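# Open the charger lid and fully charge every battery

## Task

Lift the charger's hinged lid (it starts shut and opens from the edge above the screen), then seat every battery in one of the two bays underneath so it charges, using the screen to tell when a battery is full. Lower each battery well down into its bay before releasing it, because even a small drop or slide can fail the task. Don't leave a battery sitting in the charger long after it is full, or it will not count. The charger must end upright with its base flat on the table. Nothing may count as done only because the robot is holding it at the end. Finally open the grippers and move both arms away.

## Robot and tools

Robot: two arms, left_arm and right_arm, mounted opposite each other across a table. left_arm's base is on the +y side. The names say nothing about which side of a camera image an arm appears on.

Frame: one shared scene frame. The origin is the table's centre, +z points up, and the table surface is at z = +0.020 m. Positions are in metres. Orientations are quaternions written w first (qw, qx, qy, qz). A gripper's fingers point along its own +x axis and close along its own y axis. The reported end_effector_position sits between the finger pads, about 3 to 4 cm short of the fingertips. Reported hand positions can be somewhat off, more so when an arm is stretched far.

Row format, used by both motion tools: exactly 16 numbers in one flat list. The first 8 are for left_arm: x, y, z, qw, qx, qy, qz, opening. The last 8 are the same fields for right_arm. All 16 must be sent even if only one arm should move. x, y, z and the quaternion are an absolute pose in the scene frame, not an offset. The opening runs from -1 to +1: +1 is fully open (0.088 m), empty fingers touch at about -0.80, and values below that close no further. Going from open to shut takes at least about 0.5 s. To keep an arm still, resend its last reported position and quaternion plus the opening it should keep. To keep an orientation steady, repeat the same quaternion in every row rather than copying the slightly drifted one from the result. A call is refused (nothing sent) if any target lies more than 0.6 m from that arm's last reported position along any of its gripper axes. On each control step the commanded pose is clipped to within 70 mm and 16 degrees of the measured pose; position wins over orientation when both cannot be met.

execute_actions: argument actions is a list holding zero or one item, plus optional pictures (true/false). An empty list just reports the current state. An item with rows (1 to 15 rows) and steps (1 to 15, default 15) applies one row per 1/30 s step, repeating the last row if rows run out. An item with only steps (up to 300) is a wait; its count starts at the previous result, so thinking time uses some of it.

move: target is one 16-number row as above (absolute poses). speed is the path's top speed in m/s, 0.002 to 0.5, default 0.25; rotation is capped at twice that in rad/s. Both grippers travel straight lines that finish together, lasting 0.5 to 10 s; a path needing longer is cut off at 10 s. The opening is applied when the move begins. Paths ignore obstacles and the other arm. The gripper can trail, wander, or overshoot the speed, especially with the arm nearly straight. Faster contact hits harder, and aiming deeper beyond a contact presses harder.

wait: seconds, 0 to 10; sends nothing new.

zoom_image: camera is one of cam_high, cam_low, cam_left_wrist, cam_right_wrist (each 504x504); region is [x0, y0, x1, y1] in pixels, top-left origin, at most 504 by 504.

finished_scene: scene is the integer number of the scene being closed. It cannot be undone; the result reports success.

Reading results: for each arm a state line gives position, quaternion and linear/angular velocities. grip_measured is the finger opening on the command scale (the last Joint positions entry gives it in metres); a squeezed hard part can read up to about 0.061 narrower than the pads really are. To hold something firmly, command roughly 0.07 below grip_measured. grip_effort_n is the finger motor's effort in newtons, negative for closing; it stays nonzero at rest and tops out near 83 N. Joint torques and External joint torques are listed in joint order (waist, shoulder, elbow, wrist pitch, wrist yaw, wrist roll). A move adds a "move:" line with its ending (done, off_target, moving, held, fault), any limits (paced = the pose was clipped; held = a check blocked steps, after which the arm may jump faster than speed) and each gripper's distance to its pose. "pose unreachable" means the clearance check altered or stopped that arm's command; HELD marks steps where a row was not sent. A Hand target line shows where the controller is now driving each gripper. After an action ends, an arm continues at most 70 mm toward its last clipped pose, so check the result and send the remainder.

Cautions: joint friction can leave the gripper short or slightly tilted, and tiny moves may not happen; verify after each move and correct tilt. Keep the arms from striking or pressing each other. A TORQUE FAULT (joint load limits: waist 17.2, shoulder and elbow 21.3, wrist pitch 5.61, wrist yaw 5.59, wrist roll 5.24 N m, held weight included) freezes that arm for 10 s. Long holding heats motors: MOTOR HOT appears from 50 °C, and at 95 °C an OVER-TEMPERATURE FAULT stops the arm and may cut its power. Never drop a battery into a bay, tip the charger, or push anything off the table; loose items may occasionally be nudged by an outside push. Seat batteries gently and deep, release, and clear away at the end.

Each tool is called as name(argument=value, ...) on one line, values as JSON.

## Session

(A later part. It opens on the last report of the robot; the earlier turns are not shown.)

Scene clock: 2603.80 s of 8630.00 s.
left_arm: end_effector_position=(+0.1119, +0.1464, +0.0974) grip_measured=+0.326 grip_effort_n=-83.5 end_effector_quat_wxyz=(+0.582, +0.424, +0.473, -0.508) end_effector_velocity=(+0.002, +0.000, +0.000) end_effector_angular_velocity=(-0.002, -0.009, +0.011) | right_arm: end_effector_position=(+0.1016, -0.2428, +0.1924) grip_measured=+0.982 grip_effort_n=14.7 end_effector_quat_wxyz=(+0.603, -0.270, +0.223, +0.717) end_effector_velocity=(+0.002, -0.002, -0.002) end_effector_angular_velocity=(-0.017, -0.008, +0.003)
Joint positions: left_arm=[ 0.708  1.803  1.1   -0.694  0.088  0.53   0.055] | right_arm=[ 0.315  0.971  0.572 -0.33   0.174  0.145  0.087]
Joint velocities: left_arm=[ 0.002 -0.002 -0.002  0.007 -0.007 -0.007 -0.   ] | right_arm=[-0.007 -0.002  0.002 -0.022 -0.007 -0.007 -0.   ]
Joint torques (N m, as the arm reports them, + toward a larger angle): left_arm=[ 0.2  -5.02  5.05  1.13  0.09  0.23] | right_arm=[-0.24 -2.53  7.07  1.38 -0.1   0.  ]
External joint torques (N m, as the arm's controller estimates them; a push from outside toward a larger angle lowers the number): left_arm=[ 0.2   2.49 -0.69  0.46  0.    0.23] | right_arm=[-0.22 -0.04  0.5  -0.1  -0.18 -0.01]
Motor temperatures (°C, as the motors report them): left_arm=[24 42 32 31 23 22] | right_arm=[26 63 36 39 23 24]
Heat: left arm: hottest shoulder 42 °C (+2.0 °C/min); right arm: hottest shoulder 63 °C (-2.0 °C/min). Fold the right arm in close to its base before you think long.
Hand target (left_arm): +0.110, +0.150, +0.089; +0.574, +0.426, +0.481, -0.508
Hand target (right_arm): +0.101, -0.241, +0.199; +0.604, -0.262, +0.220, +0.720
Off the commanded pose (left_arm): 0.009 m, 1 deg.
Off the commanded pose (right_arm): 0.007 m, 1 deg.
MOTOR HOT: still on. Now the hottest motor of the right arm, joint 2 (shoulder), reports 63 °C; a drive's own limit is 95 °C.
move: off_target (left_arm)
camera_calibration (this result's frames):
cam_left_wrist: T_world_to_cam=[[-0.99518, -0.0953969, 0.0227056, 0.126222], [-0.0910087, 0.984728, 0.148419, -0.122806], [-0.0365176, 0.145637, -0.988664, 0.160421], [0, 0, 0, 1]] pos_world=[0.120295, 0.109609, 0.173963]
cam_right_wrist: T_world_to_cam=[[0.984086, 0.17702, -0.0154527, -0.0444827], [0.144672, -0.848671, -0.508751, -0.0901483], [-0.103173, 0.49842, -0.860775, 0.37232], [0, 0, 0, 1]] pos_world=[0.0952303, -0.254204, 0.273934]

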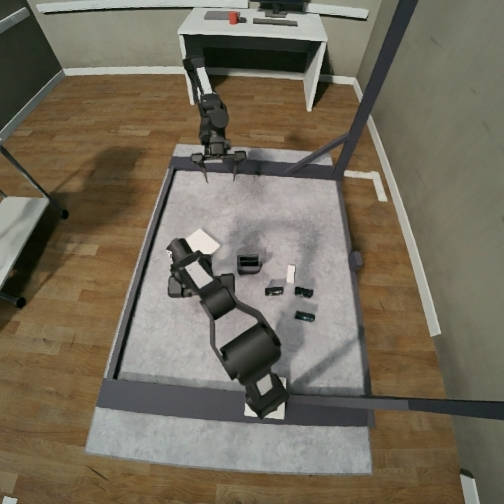

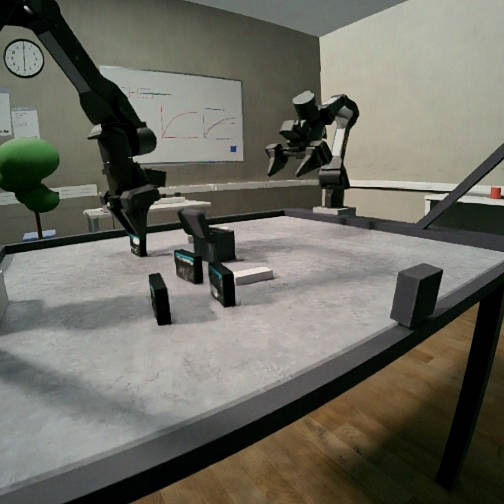

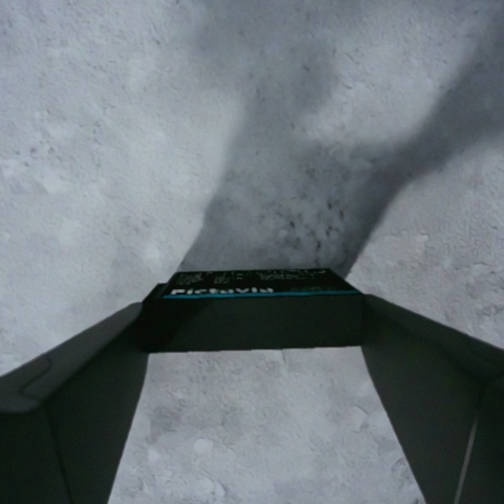

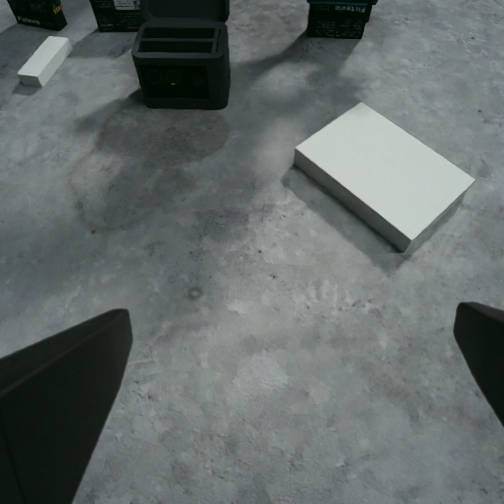

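move(target=[0.11,0.15,0.086,0.5737,0.4259,0.4814,-0.5076,0.275,0.101,-0.241,0.199,0.604,-0.262,0.22,0.72,1], speed=0.005)

Scene clock: 2611.17 s of 8630.00 s.
left_arm: end_effector_position=(+0.1124, +0.1455, +0.0968) grip_measured=+0.326 grip_effort_n=-83.5 end_effector_quat_wxyz=(+0.584, +0.423, +0.471, -0.509) end_effector_velocity=(-0.000, +0.001, +0.001) end_effector_angular_velocity=(+0.006, -0.003, +0.006) | right_arm: end_effector_position=(+0.1017, -0.2429, +0.1924) grip_measured=+0.982 grip_effort_n=14.2 end_effector_quat_wxyz=(+0.603, -0.270, +0.223, +0.717) end_effector_velocity=(-0.001, +0.000, +0.001) end_effector_angular_velocity=(+0.009, -0.020, +0.027)
Joint positions: left_arm=[ 0.708  1.803  1.096 -0.683  0.089  0.53   0.055] | right_arm=[ 0.314  0.971  0.572 -0.33   0.173  0.145  0.087]
Joint velocities: left_arm=[-0.002 -0.002  0.002 -0.007 -0.007 -0.007 -0.001] | right_arm=[-0.002 -0.002 -0.002  0.007 -0.007 -0.037 -0.   ]
Joint torques (N m, as the arm reports them, + toward a larger angle): left_arm=[ 0.32 -4.38  4.67  1.21  0.04  0.19] | right_arm=[-0.21 -2.49  7.15  1.37 -0.09  0.01]
External joint torques (N m, as the arm's controller estimates them; a push from outside toward a larger angle lowers the number): left_arm=[ 0.33  3.13 -1.05  0.54 -0.05  0.19] | right_arm=[-0.22  0.    0.61 -0.1  -0.17  0.01]
Motor temperatures (°C, as the motors report them): left_arm=[24 41 32 31 23 22] | right_arm=[26 60 37 39 23 24]
Heat: left arm: hottest shoulder 41 °C (+1.0 °C/min); right arm: hottest shoulder 60 °C (-5.1 °C/min). Fold the right arm in close to its base before you think long.
Hand target (left_arm): +0.110, +0.150, +0.086; +0.574, +0.426, +0.481, -0.508
Hand target (right_arm): +0.101, -0.241, +0.199; +0.604, -0.262, +0.220, +0.720
Off the commanded pose (left_arm): 0.012 m, 2 deg.
Off the commanded pose (right_arm): 0.007 m, 1 deg.
MOTOR HOT: still on. Now the hottest motor of the right arm, joint 2 (shoulder), reports 60 °C; a drive's own limit is 95 °C.
move: off_target (left_arm)
camera_calibration (this result's frames):
cam_left_wrist: T_world_to_cam=[[-0.995271, -0.0950657, 0.0199776, 0.126871], [-0.0912931, 0.985634, 0.142094, -0.121253], [-0.0331989, 0.139599, -0.989651, 0.1606], [0, 0, 0, 1]] pos_world=[0.120534, 0.109152, 0.173633]
cam_right_wrist: T_world_to_cam=[[0.984099, 0.176923, -0.0157004, -0.0445244], [0.144471, -0.848735, -0.508701, -0.090186], [-0.103326, 0.498345, -0.8608, 0.37238], [0, 0, 0, 1]] pos_world=[0.0953224, -0.25424, 0.273968]

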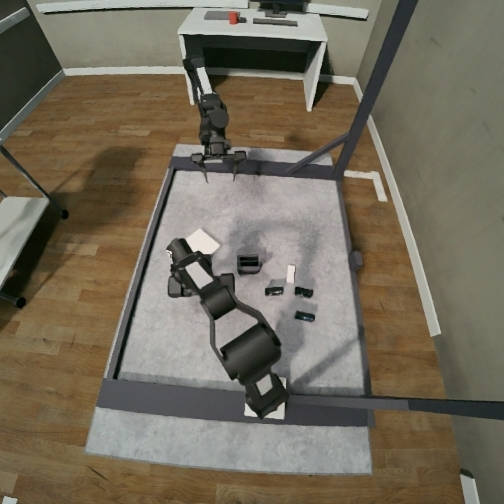

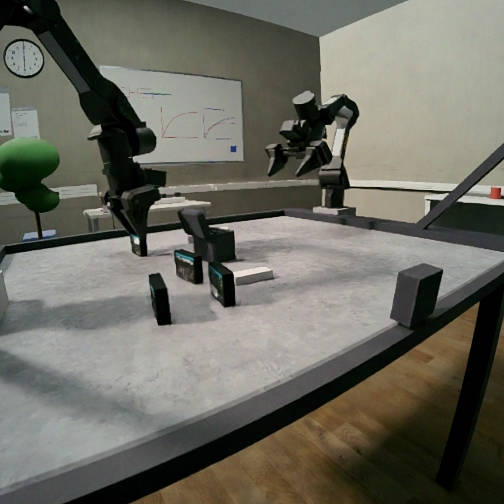

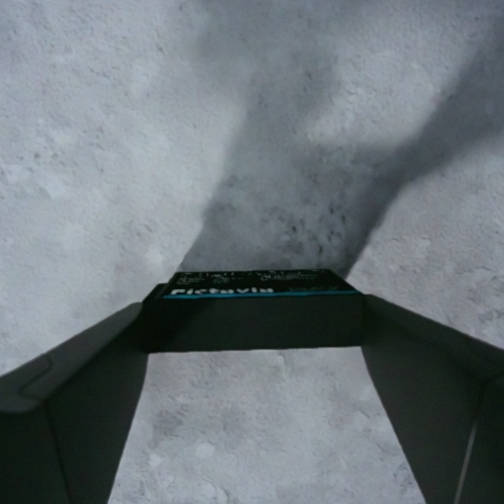

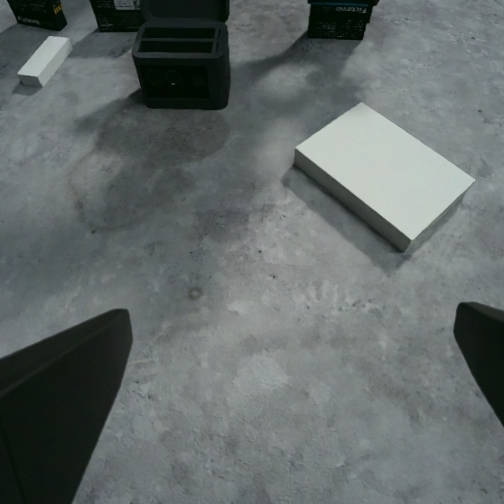

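move(target=[0.1115,0.1475,0.093,0.578,0.425,0.477,-0.508,0.275,0.101,-0.241,0.199,0.604,-0.262,0.22,0.72,1], speed=0.01)

move(target=[0.1115,0.1475,0.093,0.578,0.425,0.477,-0.508,0.65,0.101,-0.241,0.199,0.604,-0.262,0.22,0.72,1], speed=0.01)

move(target=[0.1115,0.1475,0.14,0.578,0.425,0.477,-0.508,0.7,0.101,-0.241,0.199,0.604,-0.262,0.22,0.72,1], speed=0.06)

move(target=[-0.06,0.25,0.21,0.62,0.35,0.42,-0.56,1,0.101,-0.241,0.199,0.604,-0.262,0.22,0.72,1], speed=0.25)

Scene clock: 2621.20 s of 8630.00 s.
left_arm: end_effector_position=(+0.1123, +0.1460, +0.0969) grip_measured=+0.326 grip_effort_n=-83.5 end_effector_quat_wxyz=(+0.583, +0.423, +0.472, -0.509) end_effector_velocity=(-0.002, +0.003, -0.002) end_effector_angular_velocity=(+0.014, +0.000, -0.008) | right_arm: end_effector_position=(+0.1017, -0.2429, +0.1924) grip_measured=+0.982 grip_effort_n=14.2 end_effector_quat_wxyz=(+0.603, -0.270, +0.223, +0.717) end_effector_velocity=(+0.003, -0.004, -0.007) end_effector_angular_velocity=(-0.025, -0.033, +0.007)
Joint positions: left_arm=[ 0.709  1.803  1.097 -0.686  0.09   0.53   0.055] | right_arm=[ 0.314  0.971  0.572 -0.33   0.173  0.145  0.087]
Joint velocities: left_arm=[-0.002 -0.002 -0.007 -0.007 -0.007  0.007 -0.   ] | right_arm=[-0.002  0.002 -0.007 -0.022  0.007 -0.022 -0.   ]
Joint torques (N m, as the arm reports them, + toward a larger angle): left_arm=[ 0.06 -5.52  6.63  0.52 -0.01  0.1 ] | right_arm=[-0.25 -2.46  7.13  1.39 -0.09  0.01]
External joint torques (N m, as the arm's controller estimates them; a push from outside toward a larger angle lowers the number): left_arm=[ 0.1   1.93  1.01 -0.12 -0.1   0.1 ] | right_arm=[-0.22 -0.07  0.74 -0.03 -0.18  0.  ]
Motor temperatures (°C, as the motors report them): left_arm=[24 41 32 31 23 22] | right_arm=[26 58 38 39 23 24]
Heat: left arm: hottest shoulder 41 °C (+1.0 °C/min); right arm: hottest shoulder 58 °C (-7.1 °C/min). Fold the right arm in close to its base before you think long.
Hand target (left_arm): +0.111, +0.147, +0.093; +0.578, +0.425, +0.477, -0.508
Hand target (right_arm): +0.101, -0.241, +0.199; +0.604, -0.262, +0.220, +0.720
Off the commanded pose (left_arm): 0.004 m, 1 deg.
Off the commanded pose (right_arm): 0.007 m, 1 deg.
MOTOR HOT: still on. Now the hottest motor of the right arm, joint 2 (shoulder), reports 58 °C; a drive's own limit is 95 °C.
move: done
camera_calibration (this result's frames):
cam_left_wrist: T_world_to_cam=[[-0.995169, -0.09579, 0.0215211, 0.126777], [-0.0917346, 0.985345, 0.143803, -0.121777], [-0.0349806, 0.141134, -0.989372, 0.160572], [0, 0, 0, 1]] pos_world=[0.12061, 0.109475, 0.173649]
cam_right_wrist: T_world_to_cam=[[0.984099, 0.176923, -0.0157004, -0.0445244], [0.144471, -0.848735, -0.508701, -0.090186], [-0.103326, 0.498345, -0.8608, 0.37238], [0, 0, 0, 1]] pos_world=[0.0953224, -0.25424, 0.273968]

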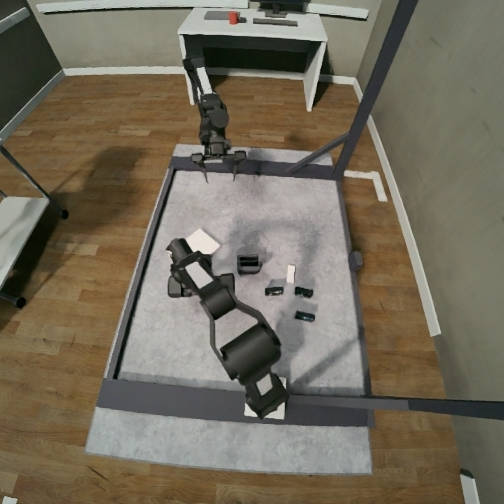

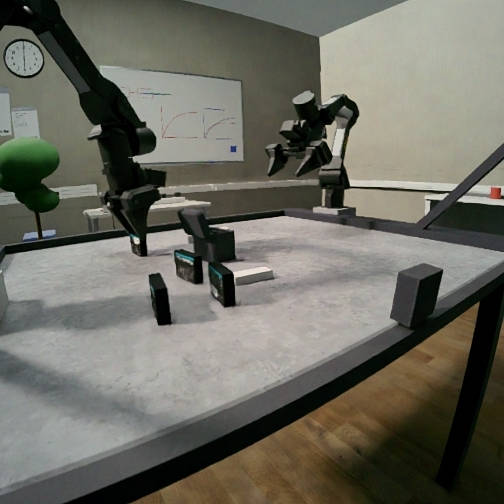

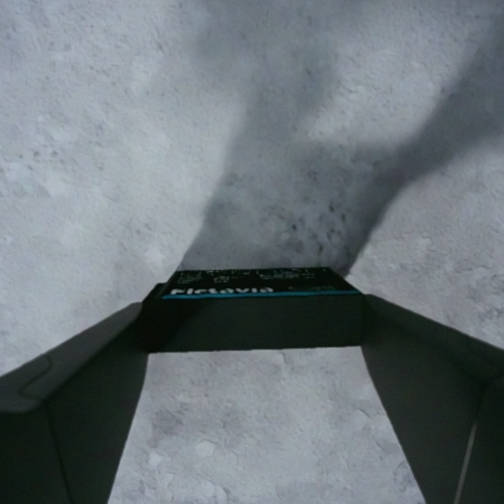

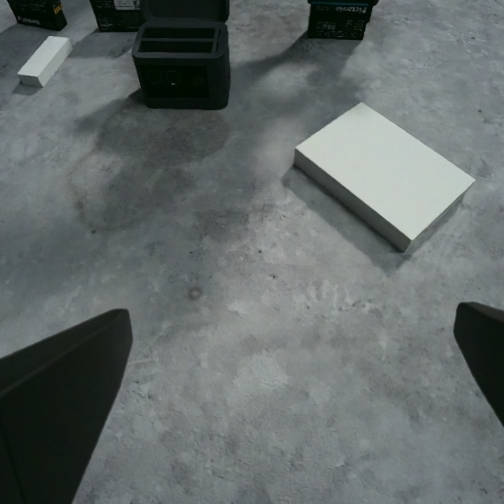

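Scene clock: 2622.33 s of 8630.00 s.
left_arm: end_effector_position=(+0.1121, +0.1461, +0.0969) grip_measured=+0.647 grip_effort_n=13.7 end_effector_quat_wxyz=(+0.583, +0.423, +0.472, -0.509) end_effector_velocity=(-0.004, +0.005, -0.000) end_effector_angular_velocity=(+0.021, +0.012, +0.020) | right_arm: end_effector_position=(+0.1017, -0.2429, +0.1924) grip_measured=+0.982 grip_effort_n=14.2 end_effector_quat_wxyz=(+0.603, -0.270, +0.223, +0.717) end_effector_velocity=(-0.001, -0.003, -0.004) end_effector_angular_velocity=(-0.027, +0.010, +0.009)
Joint positions: left_arm=[ 0.709  1.803  1.097 -0.687  0.09   0.53   0.071] | right_arm=[ 0.314  0.971  0.572 -0.33   0.173  0.145  0.087]
Joint velocities: left_arm=[-0.002 -0.007 -0.007 -0.022 -0.007 -0.022 -0.   ] | right_arm=[-0.002  0.002  0.002 -0.022 -0.022  0.007 -0.   ]
Joint torques (N m, as the arm reports them, + toward a larger angle): left_arm=[-0.05 -5.45  6.58  0.63  0.01  0.1 ] | right_arm=[-0.21 -2.44  7.2   1.38 -0.09  0.01]
External joint torques (N m, as the arm's controller estimates them; a push from outside toward a larger angle lowers the number): left_arm=[-0.05  2.03  0.96  0.   -0.08  0.1 ] | right_arm=[-0.23 -0.04  0.76 -0.05 -0.16  0.  ]
Motor temperatures (°C, as the motors report them): left_arm=[24 41 32 31 23 22] | right_arm=[26 58 38 39 23 24]
Heat: left arm: hottest shoulder 41 °C (+1.0 °C/min); right arm: hottest shoulder 58 °C (-7.1 °C/min). Fold the right arm in close to its base before you think long.
Hand target (left_arm): +0.111, +0.147, +0.093; +0.578, +0.425, +0.477, -0.508
Hand target (right_arm): +0.101, -0.241, +0.199; +0.604, -0.262, +0.220, +0.720
Off the commanded pose (left_arm): 0.004 m, 1 deg.
Off the commanded pose (right_arm): 0.007 m, 1 deg.
MOTOR HOT: still on. Now the hottest motor of the right arm, joint 2 (shoulder), reports 58 °C; a drive's own limit is 95 °C.
move: done
camera_calibration (this result's frames):
cam_left_wrist: T_world_to_cam=[[-0.995154, -0.0958097, 0.0221344, 0.126588], [-0.0916331, 0.985215, 0.144757, -0.12206], [-0.0356763, 0.142027, -0.98922, 0.160429], [0, 0, 0, 1]] pos_world=[0.120513, 0.109599, 0.173566]
cam_right_wrist: T_world_to_cam=[[0.984099, 0.176923, -0.0157004, -0.0445244], [0.144471, -0.848735, -0.508701, -0.090186], [-0.103326, 0.498345, -0.8608, 0.37238], [0, 0, 0, 1]] pos_world=[0.0953224, -0.25424, 0.273968]

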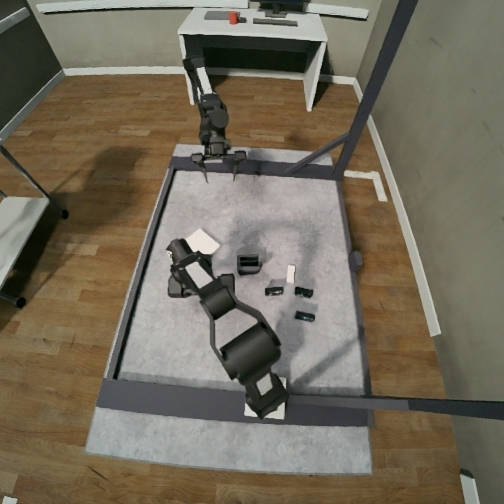

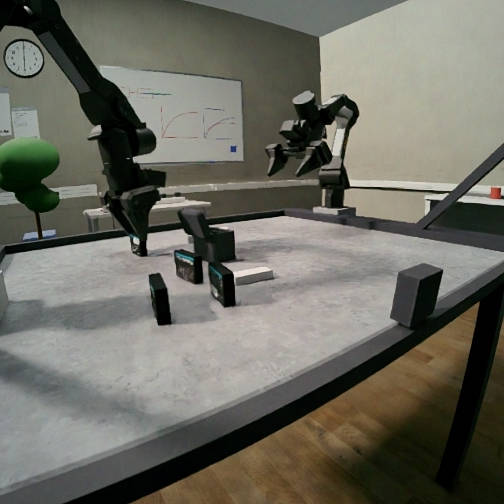

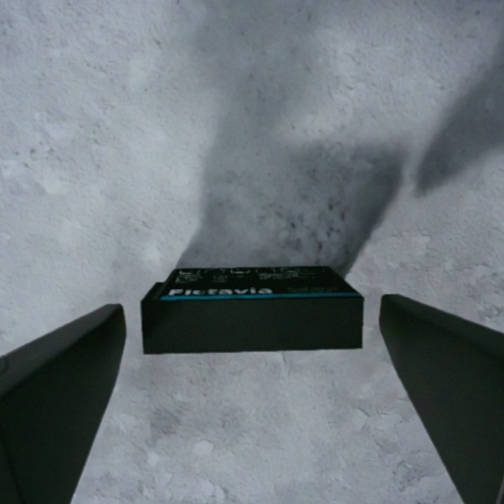

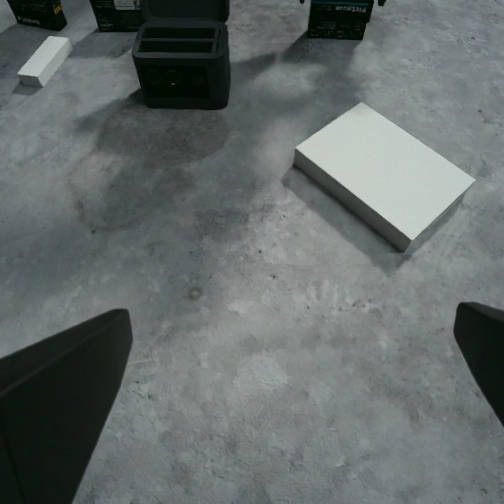

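Scene clock: 2623.43 s of 8630.00 s.
left_arm: end_effector_position=(+0.1100, +0.1489, +0.1355) grip_measured=+0.697 grip_effort_n=14.2 end_effector_quat_wxyz=(+0.575, +0.425, +0.482, -0.507) end_effector_velocity=(-0.000, +0.001, -0.000) end_effector_angular_velocity=(+0.010, +0.000, +0.006) | right_arm: end_effector_position=(+0.1017, -0.2429, +0.1924) grip_measured=+0.982 grip_effort_n=14.7 end_effector_quat_wxyz=(+0.603, -0.270, +0.223, +0.717) end_effector_velocity=(+0.002, -0.001, -0.000) end_effector_angular_velocity=(+0.001, -0.011, -0.003)
Joint positions: left_arm=[ 0.709  1.753  1.205 -0.871  0.09   0.53   0.073] | right_arm=[ 0.314  0.971  0.572 -0.33   0.173  0.145  0.087]
Joint velocities: left_arm=[-0.002  0.002  0.002 -0.007 -0.007 -0.007 -0.   ] | right_arm=[-0.002 -0.007 -0.002 -0.007  0.007 -0.007 -0.   ]
Joint torques (N m, as the arm reports them, + toward a larger angle): left_arm=[ 0.06 -7.34  7.78  0.57  0.03  0.11] | right_arm=[-0.18 -2.45  7.1   1.4  -0.1   0.  ]
External joint torques (N m, as the arm's controller estimates them; a push from outside toward a larger angle lowers the number): left_arm=[ 0.03 -0.01  1.83 -0.05 -0.06  0.11] | right_arm=[-0.19  0.05  0.58 -0.06 -0.17 -0.01]
Motor temperatures (°C, as the motors report them): left_arm=[24 41 32 31 23 22] | right_arm=[26 57 38 39 23 24]
Heat: left arm: hottest shoulder 41 °C (+1.0 °C/min); right arm: hottest shoulder 57 °C (-8.1 °C/min). Fold the right arm in close to its base before you think long.
Hand target (left_arm): +0.111, +0.148, +0.140; +0.578, +0.425, +0.477, -0.508
Hand target (right_arm): +0.101, -0.241, +0.199; +0.604, -0.262, +0.220, +0.720
Off the commanded pose (left_arm): 0.005 m, 1 deg.
Off the commanded pose (right_arm): 0.007 m, 1 deg.
MOTOR HOT: still on. Now the hottest motor of the right arm, joint 2 (shoulder), reports 57 °C; a drive's own limit is 95 °C.
move: done
camera_calibration (this result's frames):
cam_left_wrist: T_world_to_cam=[[-0.99469, -0.0964048, 0.0360272, 0.122042], [-0.0891536, 0.982032, 0.166329, -0.133247], [-0.0514148, 0.162234, -0.985412, 0.196398], [0, 0, 0, 1]] pos_world=[0.119612, 0.110756, 0.211299]
cam_right_wrist: T_world_to_cam=[[0.984099, 0.176923, -0.0157004, -0.0445244], [0.144471, -0.848735, -0.508701, -0.090186], [-0.103326, 0.498345, -0.8608, 0.37238], [0, 0, 0, 1]] pos_world=[0.0953224, -0.25424, 0.273968]

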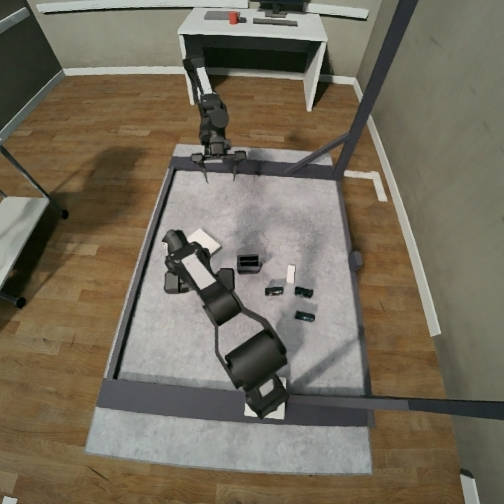

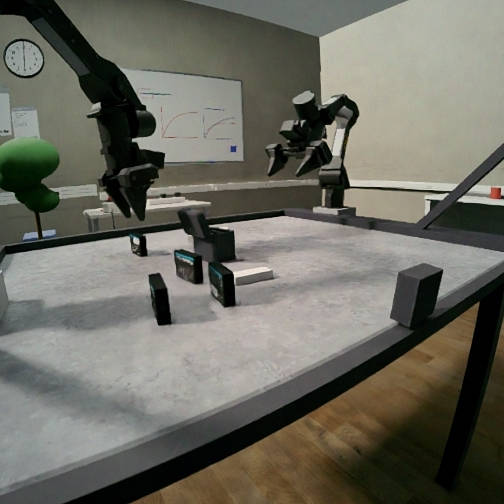

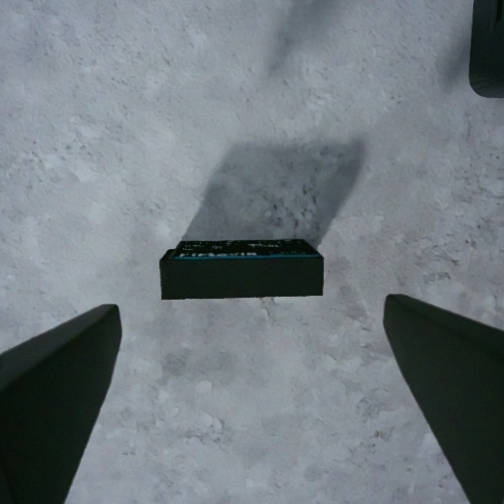

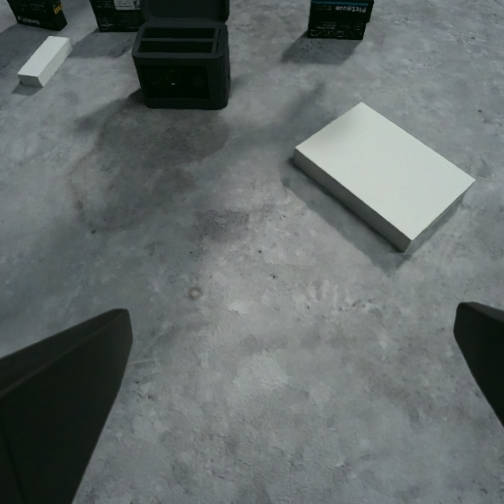

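Scene clock: 2624.93 s of 8630.00 s.
left_arm: end_effector_position=(-0.0600, +0.2477, +0.2112) grip_measured=+1.000 grip_effort_n=14.2 end_effector_quat_wxyz=(+0.621, +0.349, +0.418, -0.564) end_effector_velocity=(-0.002, +0.002, +0.000) end_effector_angular_velocity=(-0.001, +0.002, +0.006) | right_arm: end_effector_position=(+0.1017, -0.2429, +0.1924) grip_measured=+0.982 grip_effort_n=14.2 end_effector_quat_wxyz=(+0.603, -0.270, +0.223, +0.717) end_effector_velocity=(+0.001, -0.001, +0.001) end_effector_angular_velocity=(+0.001, -0.011, +0.002)
Joint positions: left_arm=[ 0.271  0.844  0.786 -1.098  0.077  0.078  0.088] | right_arm=[ 0.314  0.971  0.572 -0.33   0.173  0.145  0.087]
Joint velocities: left_arm=[-0.017 -0.012 -0.002 -0.007 -0.007 -0.022  0.   ] | right_arm=[ 0.002 -0.002  0.002 -0.007  0.007 -0.007 -0.   ]
Joint torques (N m, as the arm reports them, + toward a larger angle): left_arm=[-0.48 -1.34  6.49  1.   -0.07 -0.17] | right_arm=[-0.23 -2.43  7.13  1.38 -0.09  0.  ]
External joint torques (N m, as the arm's controller estimates them; a push from outside toward a larger angle lowers the number): left_arm=[-0.47  0.   -0.05 -0.05 -0.13 -0.18] | right_arm=[-0.22  0.06  0.56 -0.09 -0.17 -0.01]
Motor temperatures (°C, as the motors report them): left_arm=[24 41 32 31 23 22] | right_arm=[26 57 39 39 23 24]
Heat: left arm: hottest shoulder 41 °C (+1.0 °C/min); right arm: hottest shoulder 57 °C (-8.0 °C/min). Fold the right arm in close to its base before you think long.
Hand target (left_arm): -0.061, +0.250, +0.209; +0.620, +0.350, +0.421, -0.561
Hand target (right_arm): +0.101, -0.241, +0.199; +0.604, -0.262, +0.220, +0.720
Off the commanded pose (left_arm): 0.003 m, 1 deg.
Off the commanded pose (right_arm): 0.007 m, 1 deg.
MOTOR HOT: still on. Now the hottest motor of the right arm, joint 2 (shoulder), reports 57 °C; a drive's own limit is 95 °C.
move: done
camera_calibration (this result's frames):
cam_left_wrist: T_world_to_cam=[[-0.994213, -0.0847042, 0.0660687, -0.0495049], [-0.0897794, 0.992898, -0.0780584, -0.209154], [-0.0589876, -0.0835383, -0.994757, 0.308588], [0, 0, 0, 1]] pos_world=[-0.0497933, 0.229254, 0.293915]
cam_right_wrist: T_world_to_cam=[[0.984099, 0.176923, -0.0157004, -0.0445244], [0.144471, -0.848735, -0.508701, -0.090186], [-0.103326, 0.498345, -0.8608, 0.37238], [0, 0, 0, 1]] pos_world=[0.0953224, -0.25424, 0.273968]

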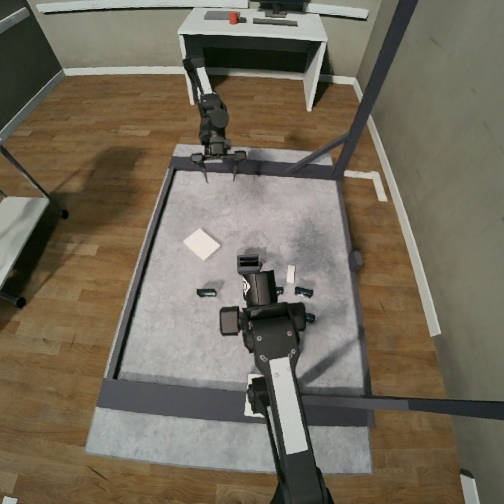

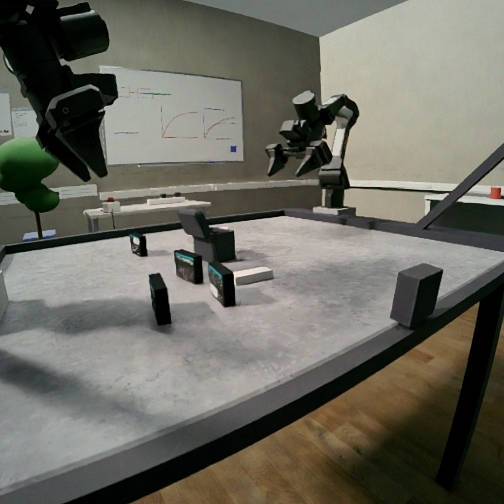

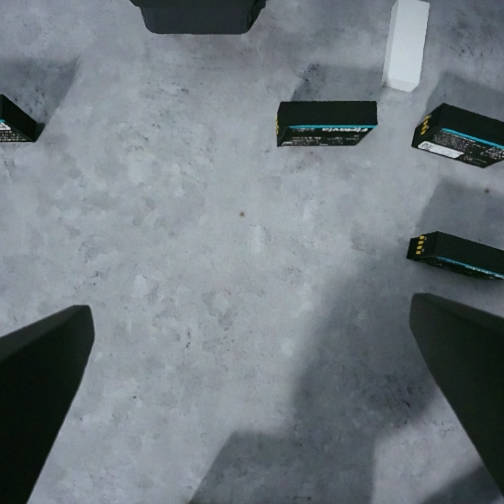

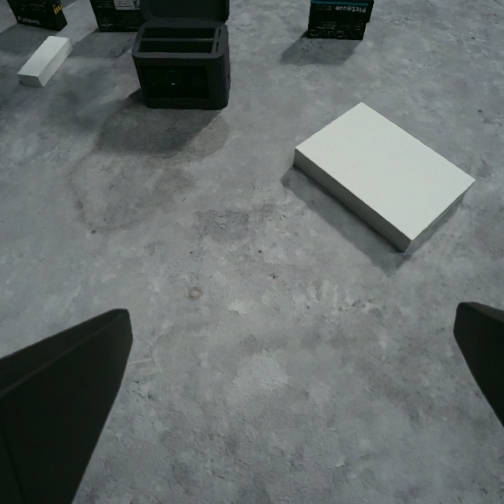

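finished_scene(scene=1)

The scene is finished: the task was done.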